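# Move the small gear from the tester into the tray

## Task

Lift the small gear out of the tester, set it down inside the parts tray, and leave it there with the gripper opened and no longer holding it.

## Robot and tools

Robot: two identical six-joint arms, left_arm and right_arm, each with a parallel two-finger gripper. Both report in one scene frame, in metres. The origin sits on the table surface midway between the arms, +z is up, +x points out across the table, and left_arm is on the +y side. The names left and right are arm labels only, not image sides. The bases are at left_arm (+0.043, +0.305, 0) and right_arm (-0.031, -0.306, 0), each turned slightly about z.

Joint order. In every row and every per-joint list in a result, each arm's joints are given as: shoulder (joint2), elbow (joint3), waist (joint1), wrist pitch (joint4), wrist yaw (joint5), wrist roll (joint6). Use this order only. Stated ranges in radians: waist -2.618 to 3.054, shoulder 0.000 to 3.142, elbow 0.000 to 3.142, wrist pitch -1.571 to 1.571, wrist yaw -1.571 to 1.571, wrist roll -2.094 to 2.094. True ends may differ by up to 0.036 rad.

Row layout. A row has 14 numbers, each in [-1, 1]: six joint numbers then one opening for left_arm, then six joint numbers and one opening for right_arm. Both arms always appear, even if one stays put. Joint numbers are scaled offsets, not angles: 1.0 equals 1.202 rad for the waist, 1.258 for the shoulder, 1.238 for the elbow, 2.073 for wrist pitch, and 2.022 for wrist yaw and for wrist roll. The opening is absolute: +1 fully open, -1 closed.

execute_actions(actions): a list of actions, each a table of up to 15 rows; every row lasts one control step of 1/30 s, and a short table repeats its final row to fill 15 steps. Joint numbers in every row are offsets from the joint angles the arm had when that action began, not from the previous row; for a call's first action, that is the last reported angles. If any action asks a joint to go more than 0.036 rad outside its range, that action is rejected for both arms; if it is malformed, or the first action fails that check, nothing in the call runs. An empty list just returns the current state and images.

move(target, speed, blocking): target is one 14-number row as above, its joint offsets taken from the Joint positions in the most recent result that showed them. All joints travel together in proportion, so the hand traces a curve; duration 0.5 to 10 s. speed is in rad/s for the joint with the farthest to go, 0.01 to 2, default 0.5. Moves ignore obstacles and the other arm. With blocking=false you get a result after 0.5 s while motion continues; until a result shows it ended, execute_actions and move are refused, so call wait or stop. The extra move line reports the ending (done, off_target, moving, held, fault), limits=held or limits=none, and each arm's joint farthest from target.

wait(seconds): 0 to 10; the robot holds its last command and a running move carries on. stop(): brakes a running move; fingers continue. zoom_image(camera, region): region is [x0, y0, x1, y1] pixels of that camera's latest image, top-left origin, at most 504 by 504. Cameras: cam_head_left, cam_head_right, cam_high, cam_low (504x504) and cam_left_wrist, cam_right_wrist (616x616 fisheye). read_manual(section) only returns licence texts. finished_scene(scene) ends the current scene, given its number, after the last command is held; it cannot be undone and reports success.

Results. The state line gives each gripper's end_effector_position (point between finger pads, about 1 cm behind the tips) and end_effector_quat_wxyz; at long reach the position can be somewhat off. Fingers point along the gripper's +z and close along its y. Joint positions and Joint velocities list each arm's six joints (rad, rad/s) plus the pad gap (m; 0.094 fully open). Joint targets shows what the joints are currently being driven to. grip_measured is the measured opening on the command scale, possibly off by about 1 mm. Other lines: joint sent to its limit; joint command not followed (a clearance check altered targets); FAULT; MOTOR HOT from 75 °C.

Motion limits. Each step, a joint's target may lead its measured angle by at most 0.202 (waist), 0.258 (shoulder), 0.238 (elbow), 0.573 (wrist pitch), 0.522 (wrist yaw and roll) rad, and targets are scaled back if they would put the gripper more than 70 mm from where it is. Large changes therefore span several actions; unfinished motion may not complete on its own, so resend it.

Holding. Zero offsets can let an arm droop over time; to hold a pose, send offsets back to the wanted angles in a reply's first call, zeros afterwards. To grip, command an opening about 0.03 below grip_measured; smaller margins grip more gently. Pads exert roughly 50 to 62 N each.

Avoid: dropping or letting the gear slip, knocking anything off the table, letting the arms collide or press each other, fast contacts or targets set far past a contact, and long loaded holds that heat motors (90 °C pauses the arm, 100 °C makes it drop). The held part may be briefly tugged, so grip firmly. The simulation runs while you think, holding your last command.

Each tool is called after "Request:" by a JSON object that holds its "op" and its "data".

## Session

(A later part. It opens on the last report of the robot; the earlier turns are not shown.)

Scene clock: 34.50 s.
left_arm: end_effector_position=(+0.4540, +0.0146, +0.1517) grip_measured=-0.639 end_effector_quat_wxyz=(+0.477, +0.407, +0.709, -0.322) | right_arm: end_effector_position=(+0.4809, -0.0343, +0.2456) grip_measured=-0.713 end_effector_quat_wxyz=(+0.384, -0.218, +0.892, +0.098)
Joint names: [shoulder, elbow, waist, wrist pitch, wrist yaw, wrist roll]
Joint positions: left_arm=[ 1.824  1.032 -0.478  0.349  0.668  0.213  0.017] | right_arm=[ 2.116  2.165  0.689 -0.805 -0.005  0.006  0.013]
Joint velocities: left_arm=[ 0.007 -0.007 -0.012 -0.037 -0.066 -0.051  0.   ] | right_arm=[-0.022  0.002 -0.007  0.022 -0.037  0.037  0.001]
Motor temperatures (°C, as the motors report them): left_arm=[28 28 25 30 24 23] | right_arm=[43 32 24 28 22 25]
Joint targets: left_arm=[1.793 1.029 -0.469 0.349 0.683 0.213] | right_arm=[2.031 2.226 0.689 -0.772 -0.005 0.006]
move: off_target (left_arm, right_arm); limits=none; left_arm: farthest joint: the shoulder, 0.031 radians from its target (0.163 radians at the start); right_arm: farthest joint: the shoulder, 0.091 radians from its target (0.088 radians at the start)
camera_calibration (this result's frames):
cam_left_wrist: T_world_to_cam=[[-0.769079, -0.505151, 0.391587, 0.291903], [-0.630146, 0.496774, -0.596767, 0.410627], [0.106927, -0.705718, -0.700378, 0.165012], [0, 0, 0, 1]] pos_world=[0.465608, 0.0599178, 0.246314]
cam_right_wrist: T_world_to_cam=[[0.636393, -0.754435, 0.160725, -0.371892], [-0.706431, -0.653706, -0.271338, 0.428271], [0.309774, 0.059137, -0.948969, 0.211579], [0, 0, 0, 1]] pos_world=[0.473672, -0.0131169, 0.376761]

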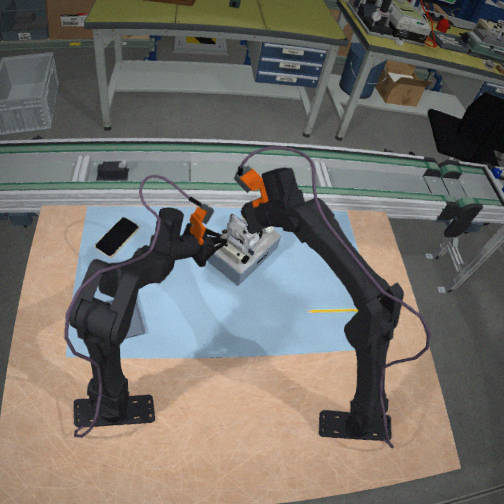

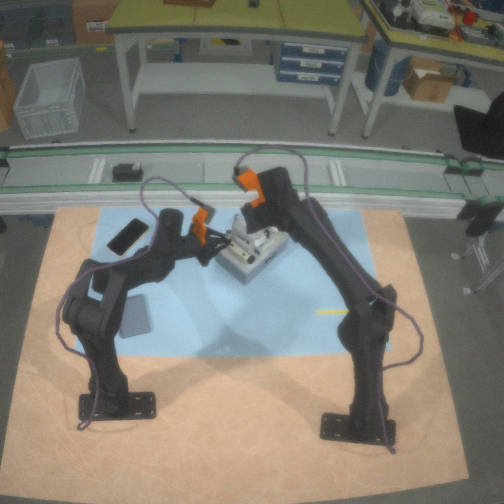

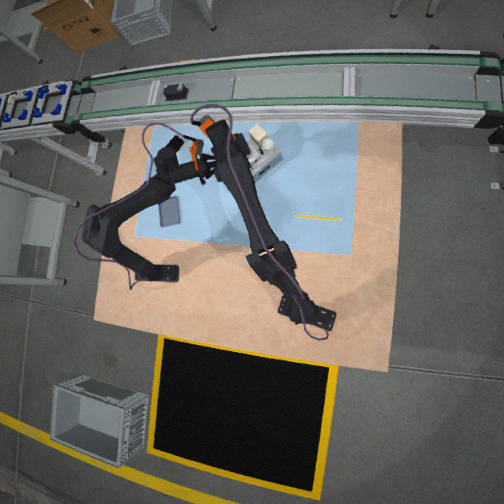

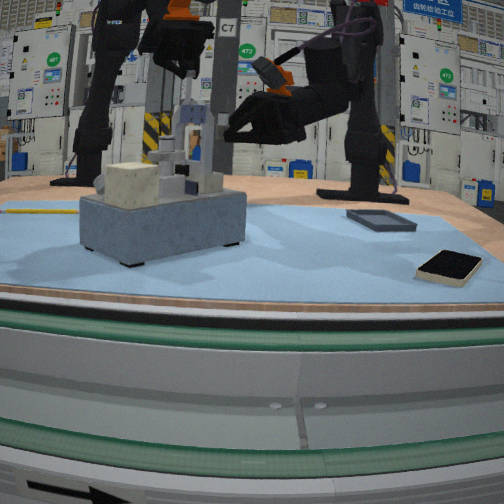

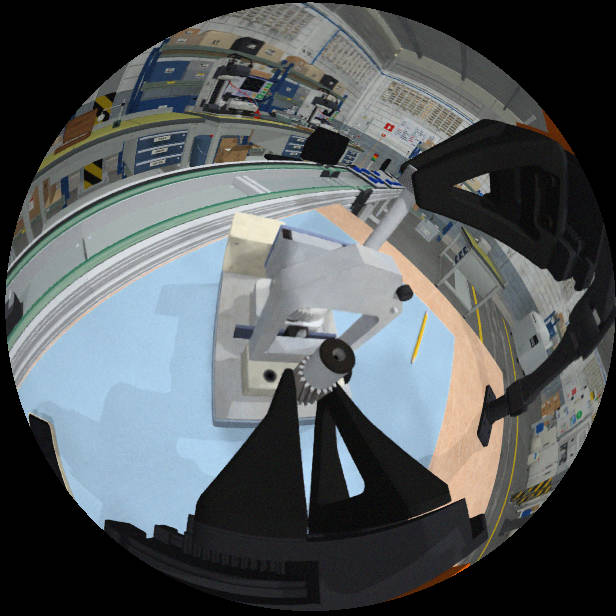

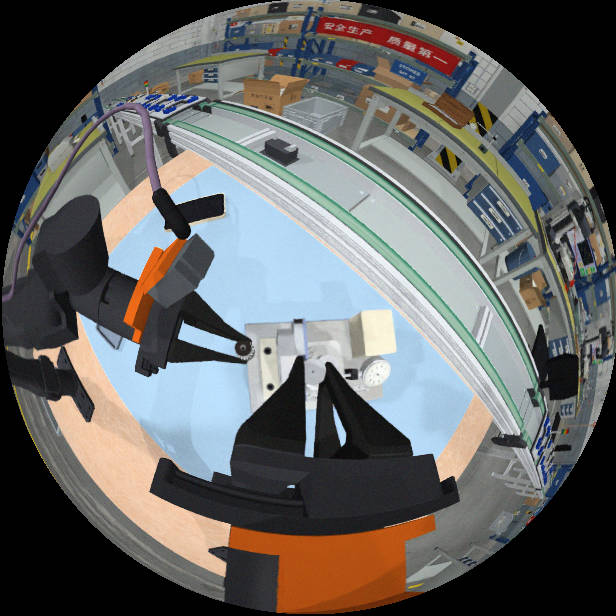

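Request:
{"op": "move", "data": {"target": [-0.457,-0.27,0.117,-0.26,-0.222,-0.095,-0.72,0.01,-0.01,0,0,0,0,-0.8], "speed": 0.5}}

Request:
{"op": "move", "data": {"target": [-0.1,-0.14,0.06,-0.085,-0.104,-0.01,-0.72,0,0,0,0,0,0,0.3], "speed": 0.4}}

Scene clock: 36.53 s.
left_arm: end_effector_position=(+0.3777, +0.1744, +0.1183) grip_measured=-0.639 end_effector_quat_wxyz=(+0.374, +0.176, +0.898, -0.148) | right_arm: end_effector_position=(+0.4813, -0.0340, +0.2284) grip_measured=-0.713 end_effector_quat_wxyz=(+0.367, -0.220, +0.899, +0.094)
Joint names: [shoulder, elbow, waist, wrist pitch, wrist yaw, wrist roll]
Joint positions: left_arm=[ 1.274  0.697 -0.346 -0.188  0.224  0.028  0.017] | right_arm=[ 2.138  2.155  0.689 -0.811 -0.005  0.006  0.013]
Joint velocities: left_arm=[-0.017  0.012 -0.022  0.007 -0.066  0.007 -0.001] | right_arm=[-0.002  0.002 -0.012 -0.022  0.11  -0.037  0.   ]
Motor temperatures (°C, as the motors report them): left_arm=[28 28 25 30 24 23] | right_arm=[43 32 24 28 22 25]
Joint targets: left_arm=[1.249 0.697 -0.337 -0.189 0.220 0.021] | right_arm=[2.129 2.153 0.689 -0.805 -0.005 0.006]
move: off_target (left_arm); limits=none; left_arm: farthest joint: the shoulder, 0.025 radians from its target (0.575 radians at the start); right_arm: farthest joint: the shoulder, 0.009 radians from its target (0.012 radians at the start)
camera_calibration (this result's frames):
cam_left_wrist: T_world_to_cam=[[-0.193799, -0.900947, 0.388248, 0.179158], [-0.965696, 0.105471, -0.237289, 0.415721], [0.172836, -0.420916, -0.890482, 0.21055], [0, 0, 0, 1]] pos_world=[0.39979, 0.206189, 0.216579]
cam_right_wrist: T_world_to_cam=[[0.641933, -0.75139, 0.152757, -0.369915], [-0.714398, -0.658465, -0.23677, 0.419857], [0.278492, 0.0428611, -0.959482, 0.212075], [0, 0, 0, 1]] pos_world=[0.478344, -0.0105798, 0.359399]

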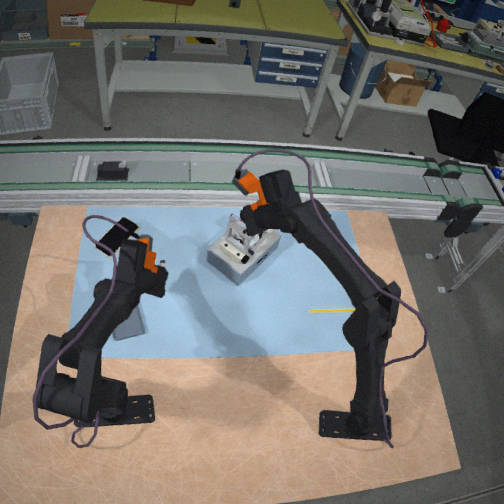

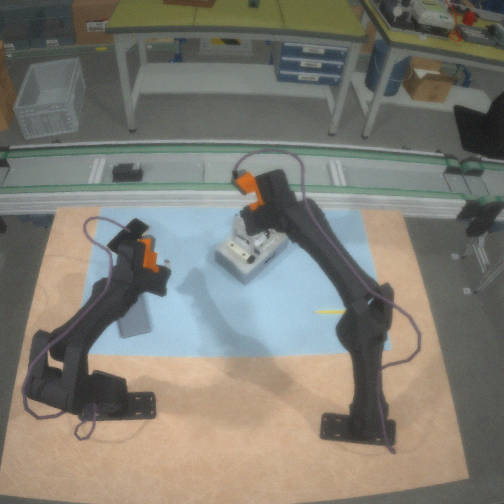

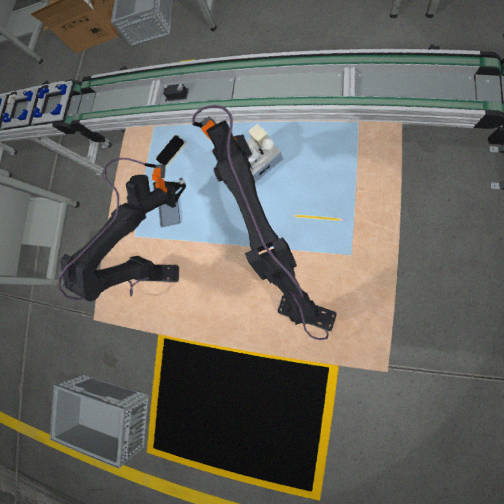

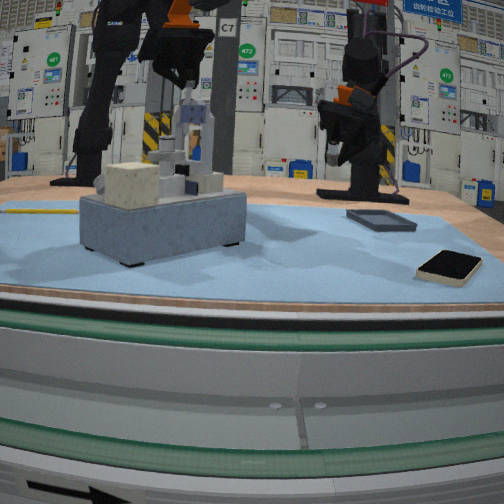

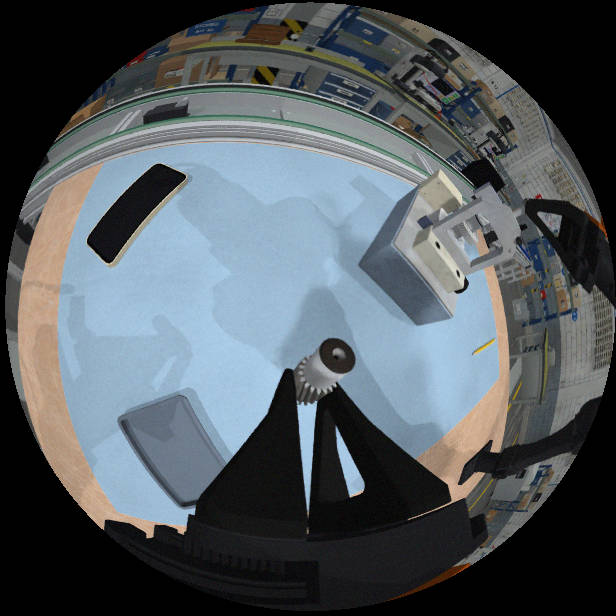

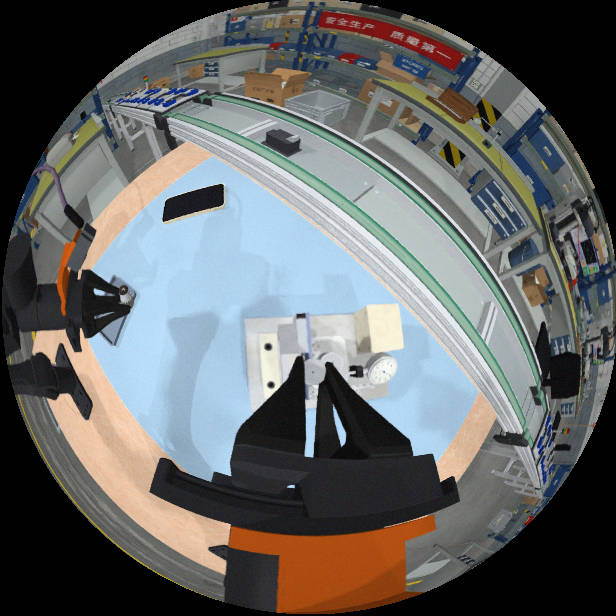

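Scene clock: 37.77 s.
left_arm: end_effector_position=(+0.3175, +0.2458, +0.0496) grip_measured=-0.639 end_effector_quat_wxyz=(+0.272, +0.107, +0.956, -0.036) | right_arm: end_effector_position=(+0.4812, -0.0341, +0.2283) grip_measured=+0.297 end_effector_quat_wxyz=(+0.367, -0.220, +0.899, +0.094)
Joint names: [shoulder, elbow, waist, wrist pitch, wrist yaw, wrist roll]
Joint positions: left_arm=[ 1.176  0.521 -0.284 -0.36   0.022  0.014  0.017] | right_arm=[ 2.138  2.155  0.689 -0.811 -0.005  0.006  0.061]
Joint velocities: left_arm=[ 0.002 -0.022 -0.017  0.037 -0.037 -0.007 -0.   ] | right_arm=[-0.007 -0.012 -0.002 -0.051 -0.066  0.022 -0.001]
Motor temperatures (°C, as the motors report them): left_arm=[27 28 25 30 24 23] | right_arm=[42 32 24 28 22 25]
Joint targets: left_arm=[1.149 0.524 -0.274 -0.365 0.014 0.007] | right_arm=[2.138 2.155 0.689 -0.811 -0.005 0.006]
move: off_target (left_arm); limits=none; left_arm: farthest joint: the shoulder, 0.027 radians from its target (0.126 radians at the start); right_arm: farthest joint: the waist, 0.000 radians from its target (0.000 radians at the start)
camera_calibration (this result's frames):
cam_left_wrist: T_world_to_cam=[[0.0586898, -0.97588, 0.210273, 0.205584], [-0.997493, -0.0656705, -0.0263654, 0.375398], [0.0395381, -0.208198, -0.977287, 0.184152], [0, 0, 0, 1]] pos_world=[0.35511, 0.263618, 0.146638]
cam_right_wrist: T_world_to_cam=[[0.642036, -0.751336, 0.152591, -0.369875], [-0.714557, -0.658549, -0.236054, 0.419609], [0.277844, 0.0425205, -0.959685, 0.212331], [0, 0, 0, 1]] pos_world=[0.478313, -0.0105962, 0.35926]

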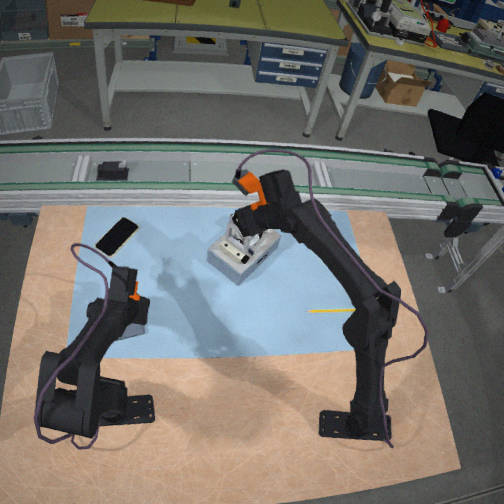

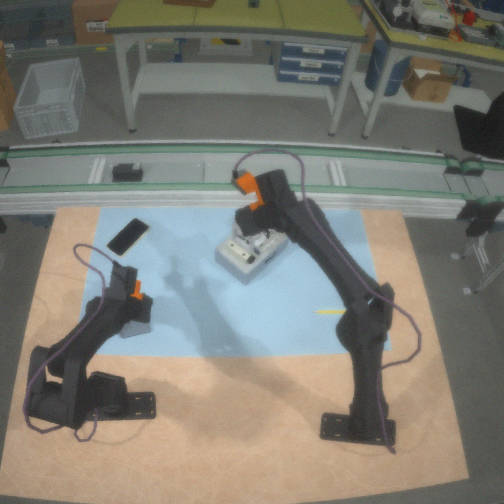

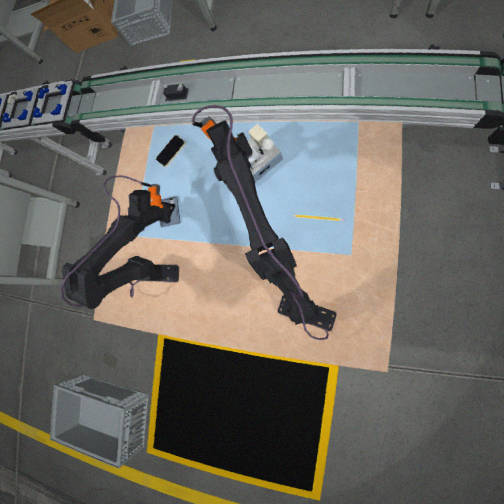

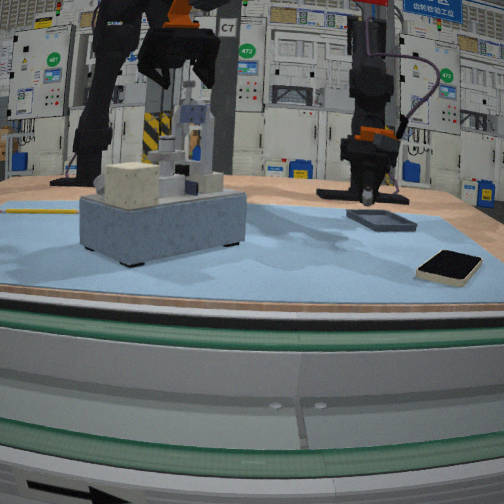

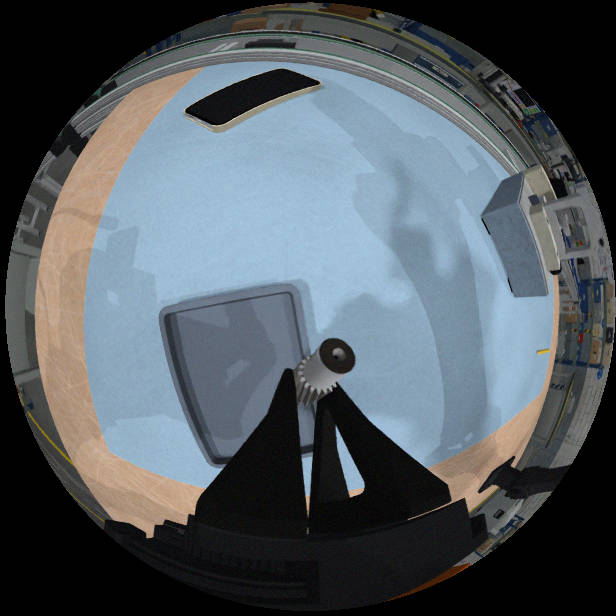

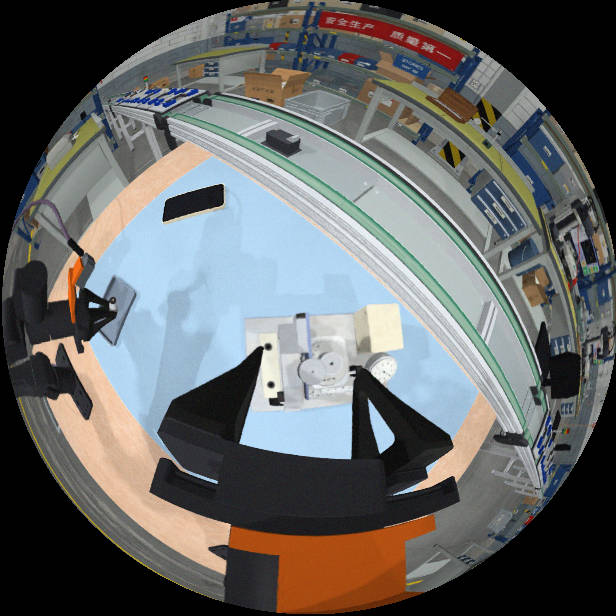

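Request:
{"op": "move", "data": {"target": [0,0.01,0.14,0,0,0,-0.72,0,0,0,0,0,0,0.3], "speed": 0.3}}

Request:
{"op": "move", "data": {"target": [0.09,0.02,0,0,0,0,-0.72,0,0,0,0,0,0,0.3], "speed": 0.2}}

Scene clock: 38.80 s.
left_arm: end_effector_position=(+0.3233, +0.2897, +0.0496) grip_measured=-0.638 end_effector_quat_wxyz=(+0.274, +0.031, +0.961, -0.015) | right_arm: end_effector_position=(+0.4812, -0.0341, +0.2283) grip_measured=+0.297 end_effector_quat_wxyz=(+0.367, -0.220, +0.899, +0.094)
Joint names: [shoulder, elbow, waist, wrist pitch, wrist yaw, wrist roll]
Joint positions: left_arm=[ 1.176  0.521 -0.125 -0.36   0.023  0.014  0.017] | right_arm=[ 2.138  2.155  0.689 -0.811 -0.005  0.006  0.061]
Joint velocities: left_arm=[ 0.012 -0.002 -0.017  0.051  0.037 -0.037 -0.   ] | right_arm=[ 0.012  0.012 -0.007  0.037 -0.022  0.022 -0.   ]
Motor temperatures (°C, as the motors report them): left_arm=[27 28 25 30 24 23] | right_arm=[42 31 24 28 22 25]
Joint targets: left_arm=[1.176 0.533 -0.116 -0.360 0.022 0.014] | right_arm=[2.138 2.155 0.689 -0.811 -0.005 0.006]
move: done; limits=none; left_arm: farthest joint: the elbow, 0.013 radians from its target (0.013 radians at the start); right_arm: farthest joint: the waist, 0.000 radians from its target (0.000 radians at the start)
camera_calibration (this result's frames):
cam_left_wrist: T_world_to_cam=[[0.211791, -0.954292, 0.210885, 0.192297], [-0.974671, -0.222102, -0.0261942, 0.422089], [0.0718348, -0.199996, -0.97716, 0.180237], [0, 0, 0, 1]] pos_world=[0.357724, 0.313301, 0.146624]
cam_right_wrist: T_world_to_cam=[[0.642036, -0.751336, 0.152591, -0.369875], [-0.714557, -0.658549, -0.236054, 0.419609], [0.277844, 0.0425205, -0.959685, 0.212331], [0, 0, 0, 1]] pos_world=[0.478313, -0.0105962, 0.35926]

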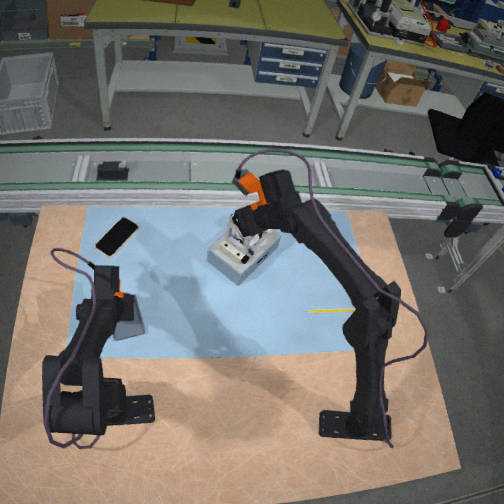

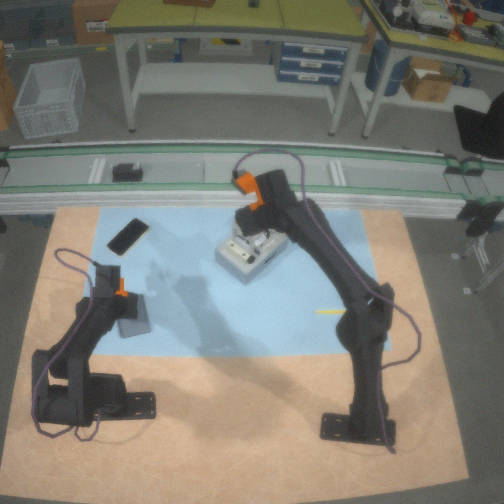

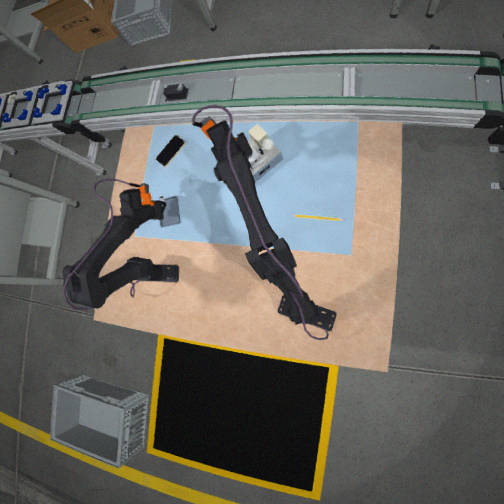

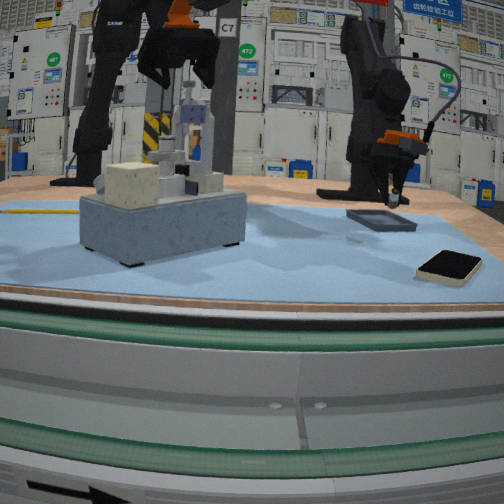

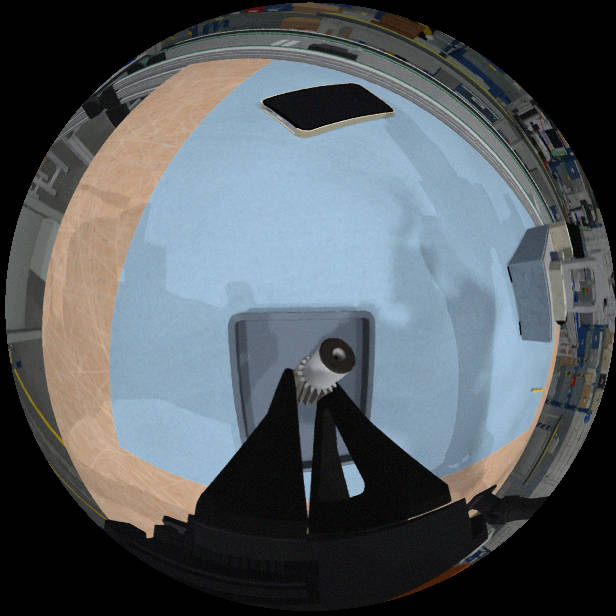

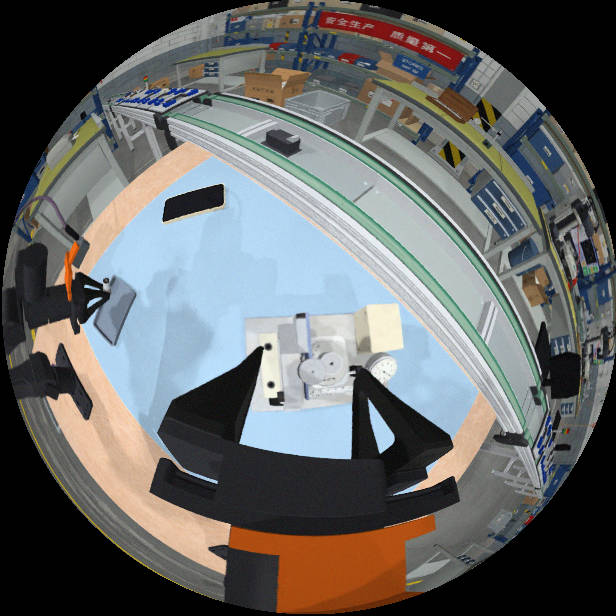

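Scene clock: 39.70 s.
left_arm: end_effector_position=(+0.3145, +0.2901, +0.0223) grip_measured=-0.638 end_effector_quat_wxyz=(+0.223, +0.031, +0.974, -0.014) | right_arm: end_effector_position=(+0.4812, -0.0341, +0.2283) grip_measured=+0.297 end_effector_quat_wxyz=(+0.367, -0.220, +0.899, +0.094)
Joint names: [shoulder, elbow, waist, wrist pitch, wrist yaw, wrist roll]
Joint positions: left_arm=[ 1.282  0.521 -0.125 -0.36   0.023  0.014  0.017] | right_arm=[ 2.138  2.155  0.689 -0.811 -0.005  0.006  0.061]
Joint velocities: left_arm=[-0.007  0.012  0.002 -0.051  0.066 -0.007 -0.001] | right_arm=[-0.002 -0.012 -0.007  0.022  0.037 -0.022 -0.001]
Motor temperatures (°C, as the motors report them): left_arm=[27 28 25 30 24 23] | right_arm=[41 31 24 28 22 25]
Joint targets: left_arm=[1.289 0.546 -0.125 -0.360 0.023 0.014] | right_arm=[2.138 2.155 0.689 -0.811 -0.005 0.006]
move: off_target (left_arm); limits=none; left_arm: farthest joint: the elbow, 0.025 radians from its target (0.025 radians at the start); right_arm: farthest joint: the waist, 0.000 radians from its target (0.000 radians at the start)
camera_calibration (this result's frames):
cam_left_wrist: T_world_to_cam=[[0.232813, -0.955201, 0.182729, 0.194585], [-0.971972, -0.222219, 0.0767448, 0.409724], [-0.0327009, -0.195474, -0.980163, 0.18585], [0, 0, 0, 1]] pos_world=[0.359016, 0.313245, 0.115163]
cam_right_wrist: T_world_to_cam=[[0.642036, -0.751336, 0.152591, -0.369875], [-0.714557, -0.658549, -0.236054, 0.419609], [0.277844, 0.0425205, -0.959685, 0.212331], [0, 0, 0, 1]] pos_world=[0.478313, -0.0105962, 0.35926]

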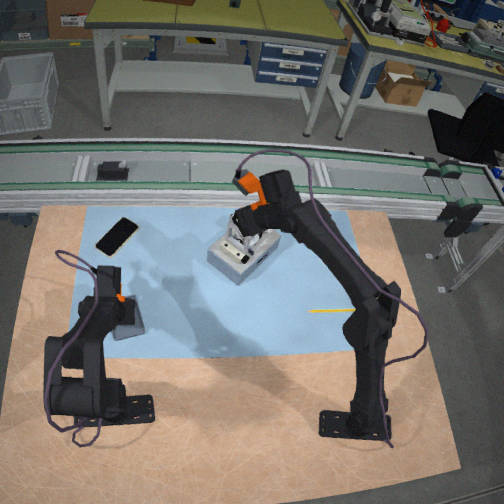

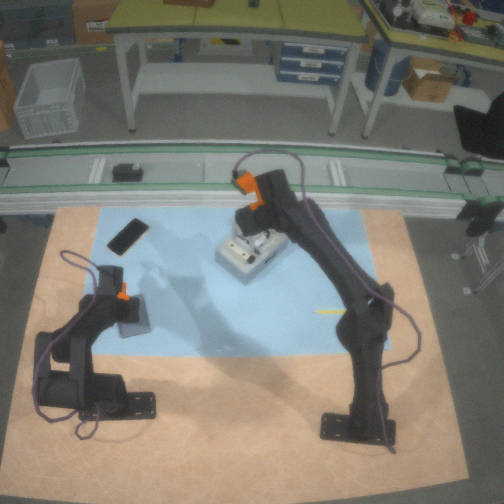

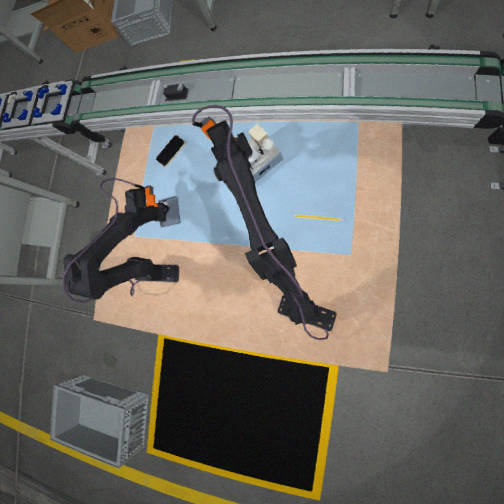

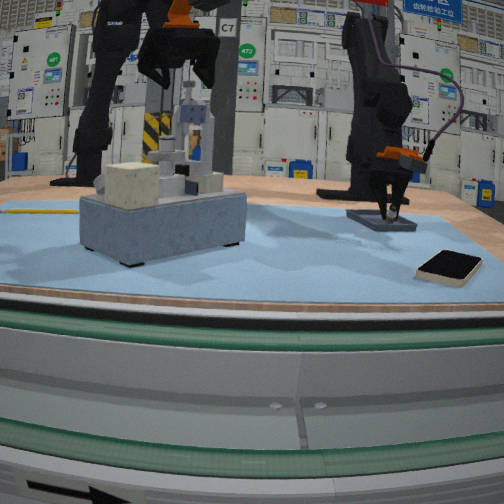

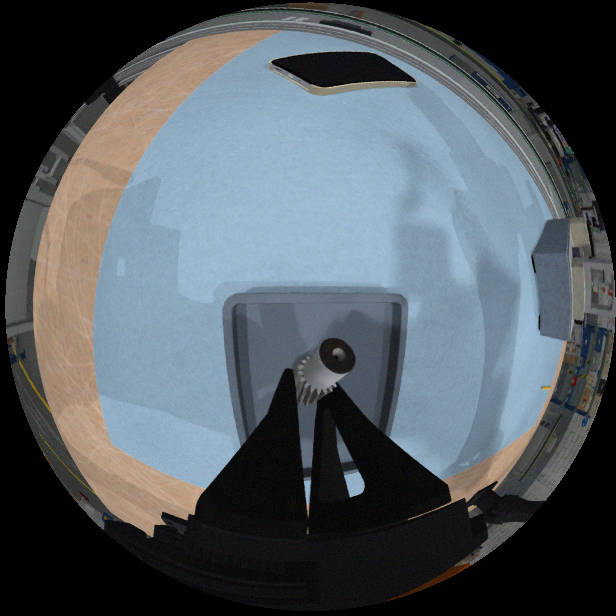

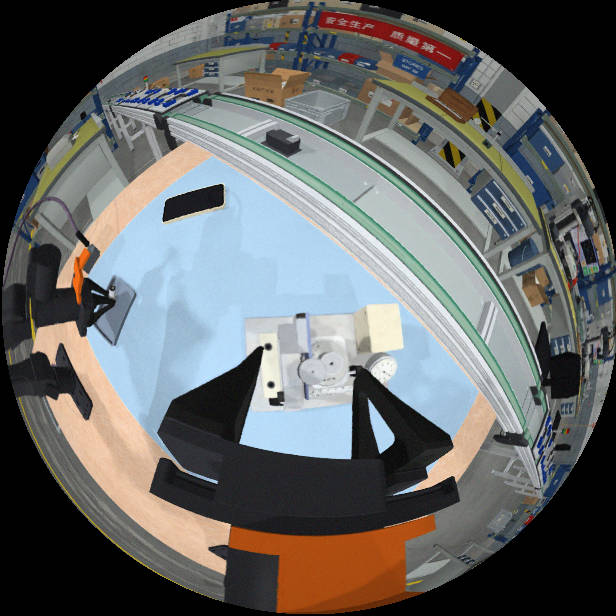

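Centered. Release and lift.

Request:
{"op": "execute_actions", "data": {"actions": [[[0,0.02,0,0,0,0,-0.2,0,0,0,0,0,0,0.3]]]}}

Request:
{"op": "move", "data": {"target": [-0.15,0.02,0,0,0,0,-0.2,0,0,0,0,0,0,0.3], "speed": 0.4}}

Scene clock: 40.37 s.
left_arm: end_effector_position=(+0.3145, +0.2901, +0.0223) grip_measured=-0.203 end_effector_quat_wxyz=(+0.223, +0.031, +0.974, -0.014) | right_arm: end_effector_position=(+0.4812, -0.0341, +0.2283) grip_measured=+0.297 end_effector_quat_wxyz=(+0.367, -0.220, +0.899, +0.094)
Joint names: [shoulder, elbow, waist, wrist pitch, wrist yaw, wrist roll]
Joint positions: left_arm=[ 1.282  0.521 -0.125 -0.36   0.023  0.014  0.037] | right_arm=[ 2.138  2.155  0.689 -0.811 -0.005  0.006  0.061]
Joint velocities: left_arm=[-0.007 -0.002  0.002  0.007  0.007  0.007 -0.001] | right_arm=[-0.007 -0.002 -0.002 -0.022 -0.051 -0.022 -0.001]
Motor temperatures (°C, as the motors report them): left_arm=[27 28 25 30 24 23] | right_arm=[41 31 24 28 22 25]
Joint targets: left_arm=[1.282 0.546 -0.125 -0.360 0.023 0.014] | right_arm=[2.138 2.155 0.689 -0.811 -0.005 0.006]
camera_calibration (this result's frames):
cam_left_wrist: T_world_to_cam=[[0.232813, -0.955201, 0.182729, 0.194585], [-0.971972, -0.222219, 0.0767448, 0.409724], [-0.0327009, -0.195474, -0.980163, 0.18585], [0, 0, 0, 1]] pos_world=[0.359016, 0.313245, 0.115163]
cam_right_wrist: T_world_to_cam=[[0.642036, -0.751336, 0.152591, -0.369875], [-0.714557, -0.658549, -0.236054, 0.419609], [0.277844, 0.0425205, -0.959685, 0.212331], [0, 0, 0, 1]] pos_world=[0.478313, -0.0105962, 0.35926]

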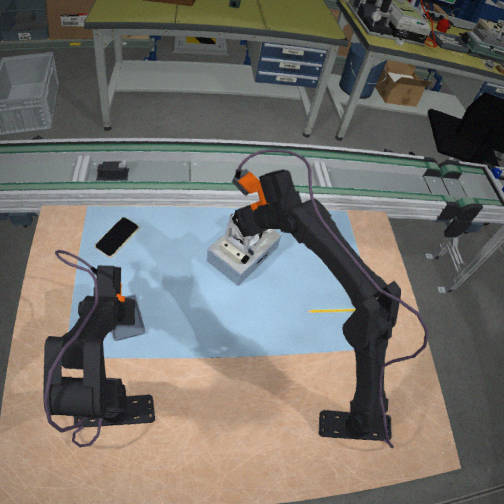

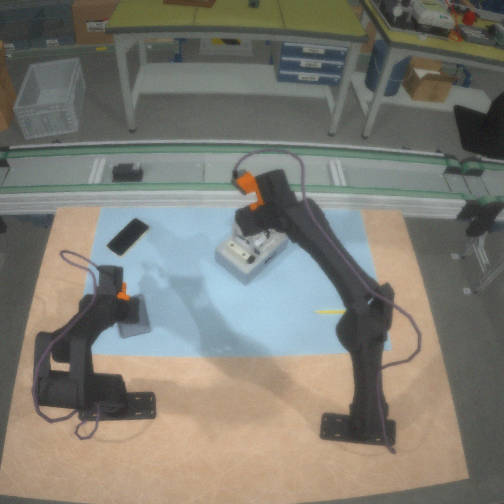

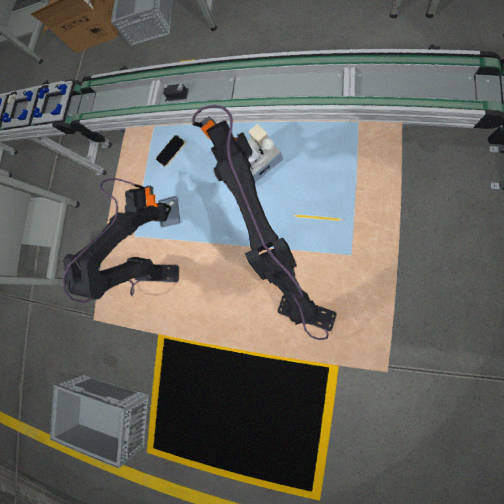

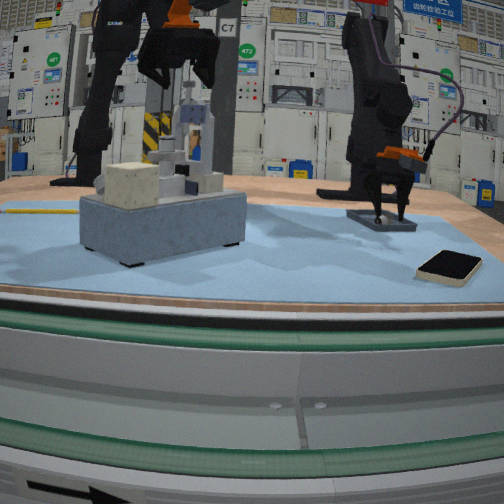

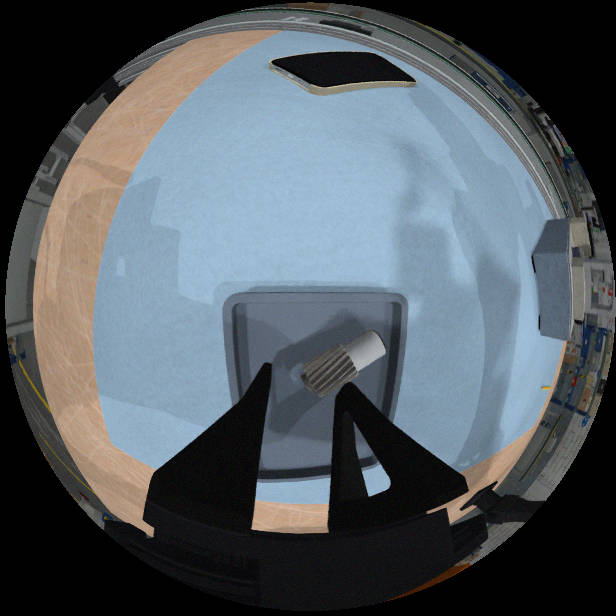

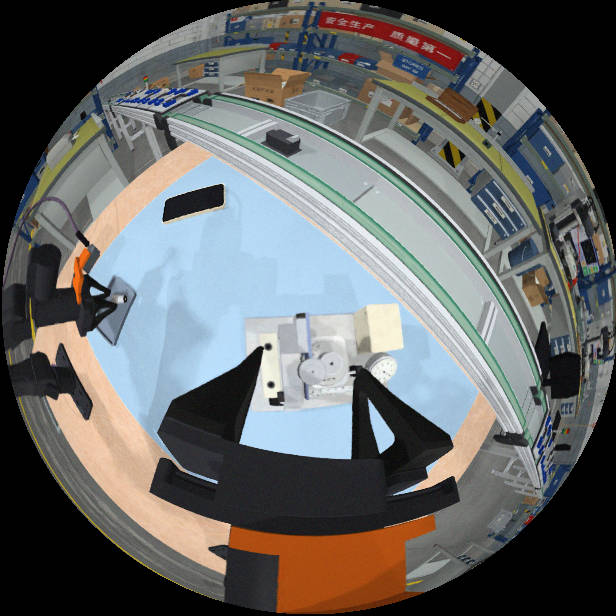

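Scene clock: 41.20 s.
left_arm: end_effector_position=(+0.3271, +0.2896, +0.0656) grip_measured=-0.203 end_effector_quat_wxyz=(+0.303, +0.031, +0.952, -0.015) | right_arm: end_effector_position=(+0.4812, -0.0341, +0.2283) grip_measured=+0.297 end_effector_quat_wxyz=(+0.367, -0.220, +0.899, +0.094)
Joint names: [shoulder, elbow, waist, wrist pitch, wrist yaw, wrist roll]
Joint positions: left_arm=[ 1.115  0.521 -0.125 -0.36   0.023  0.014  0.037] | right_arm=[ 2.138  2.155  0.689 -0.811 -0.005  0.006  0.061]
Joint velocities: left_arm=[ 0.022  0.002 -0.002 -0.007 -0.022  0.051  0.   ] | right_arm=[-0.002 -0.007  0.002 -0.022  0.066 -0.007 -0.001]
Motor temperatures (°C, as the motors report them): left_arm=[27 28 25 30 24 23] | right_arm=[41 31 24 28 22 25]
Joint targets: left_arm=[1.094 0.546 -0.125 -0.360 0.023 0.014] | right_arm=[2.138 2.155 0.689 -0.811 -0.005 0.006]
move: off_target (left_arm); limits=none; left_arm: farthest joint: the elbow, 0.025 radians from its target (0.025 radians at the start); right_arm: farthest joint: the waist, 0.000 radians from its target (0.000 radians at the start)
camera_calibration (this result's frames):
cam_left_wrist: T_world_to_cam=[[0.198469, -0.953715, 0.225914, 0.191181], [-0.971281, -0.222249, -0.0849576, 0.428899], [0.131235, -0.202565, -0.970435, 0.176451], [0, 0, 0, 1]] pos_world=[0.355482, 0.313398, 0.164482]
cam_right_wrist: T_world_to_cam=[[0.642036, -0.751336, 0.152591, -0.369875], [-0.714557, -0.658549, -0.236054, 0.419609], [0.277844, 0.0425205, -0.959685, 0.212331], [0, 0, 0, 1]] pos_world=[0.478313, -0.0105962, 0.35926]

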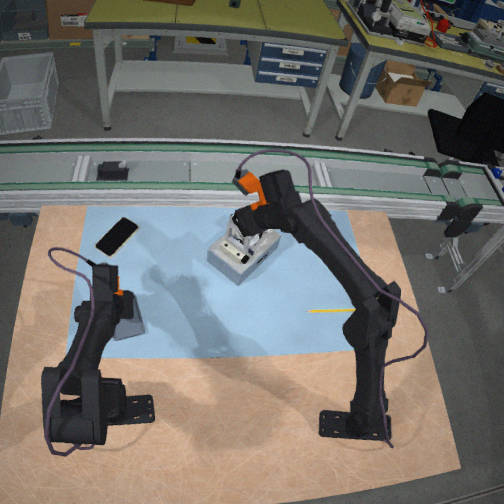

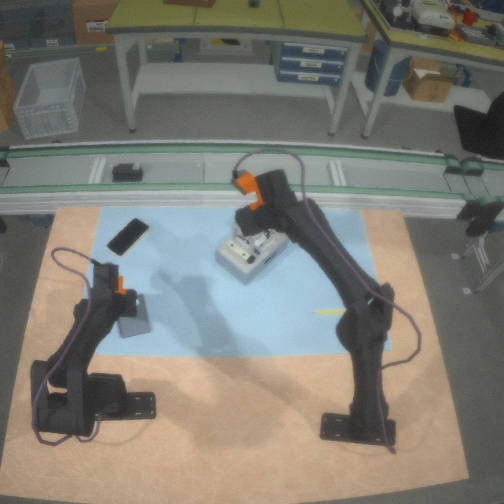

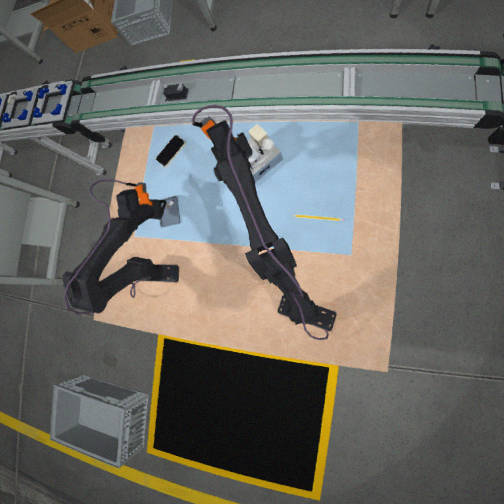

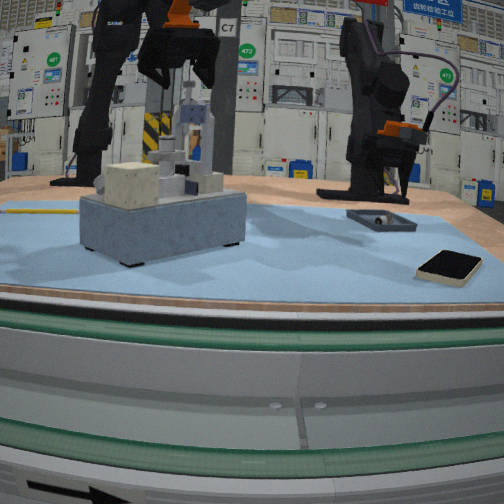

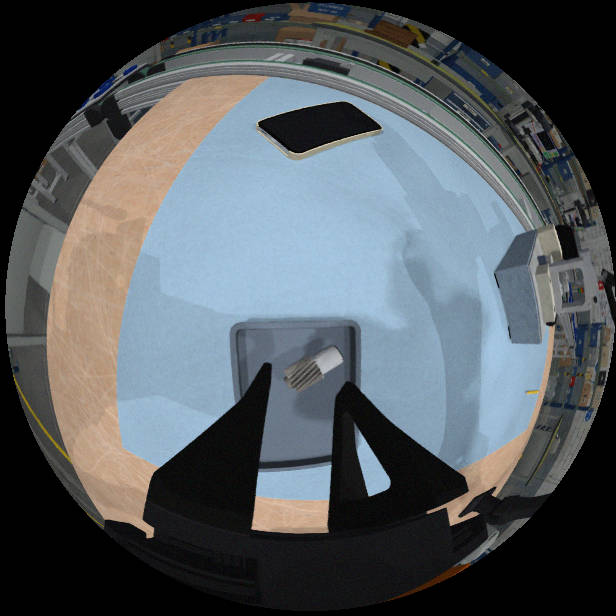

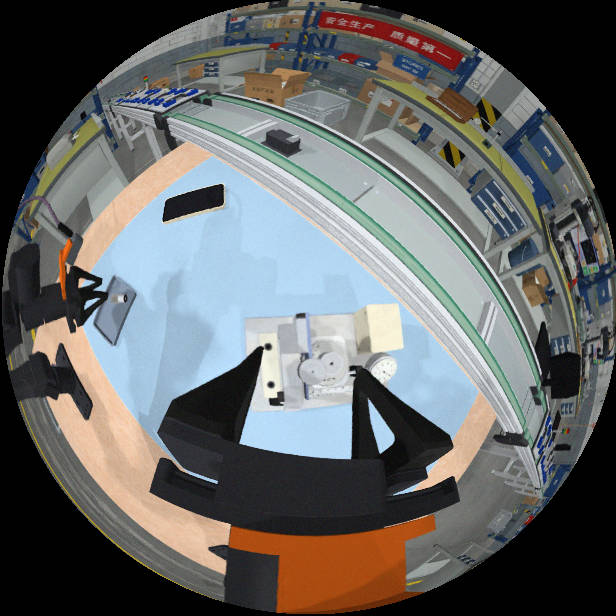

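Request:
{"op": "finished_scene", "data": {"scene": 2}}

The scene is finished: the task was done.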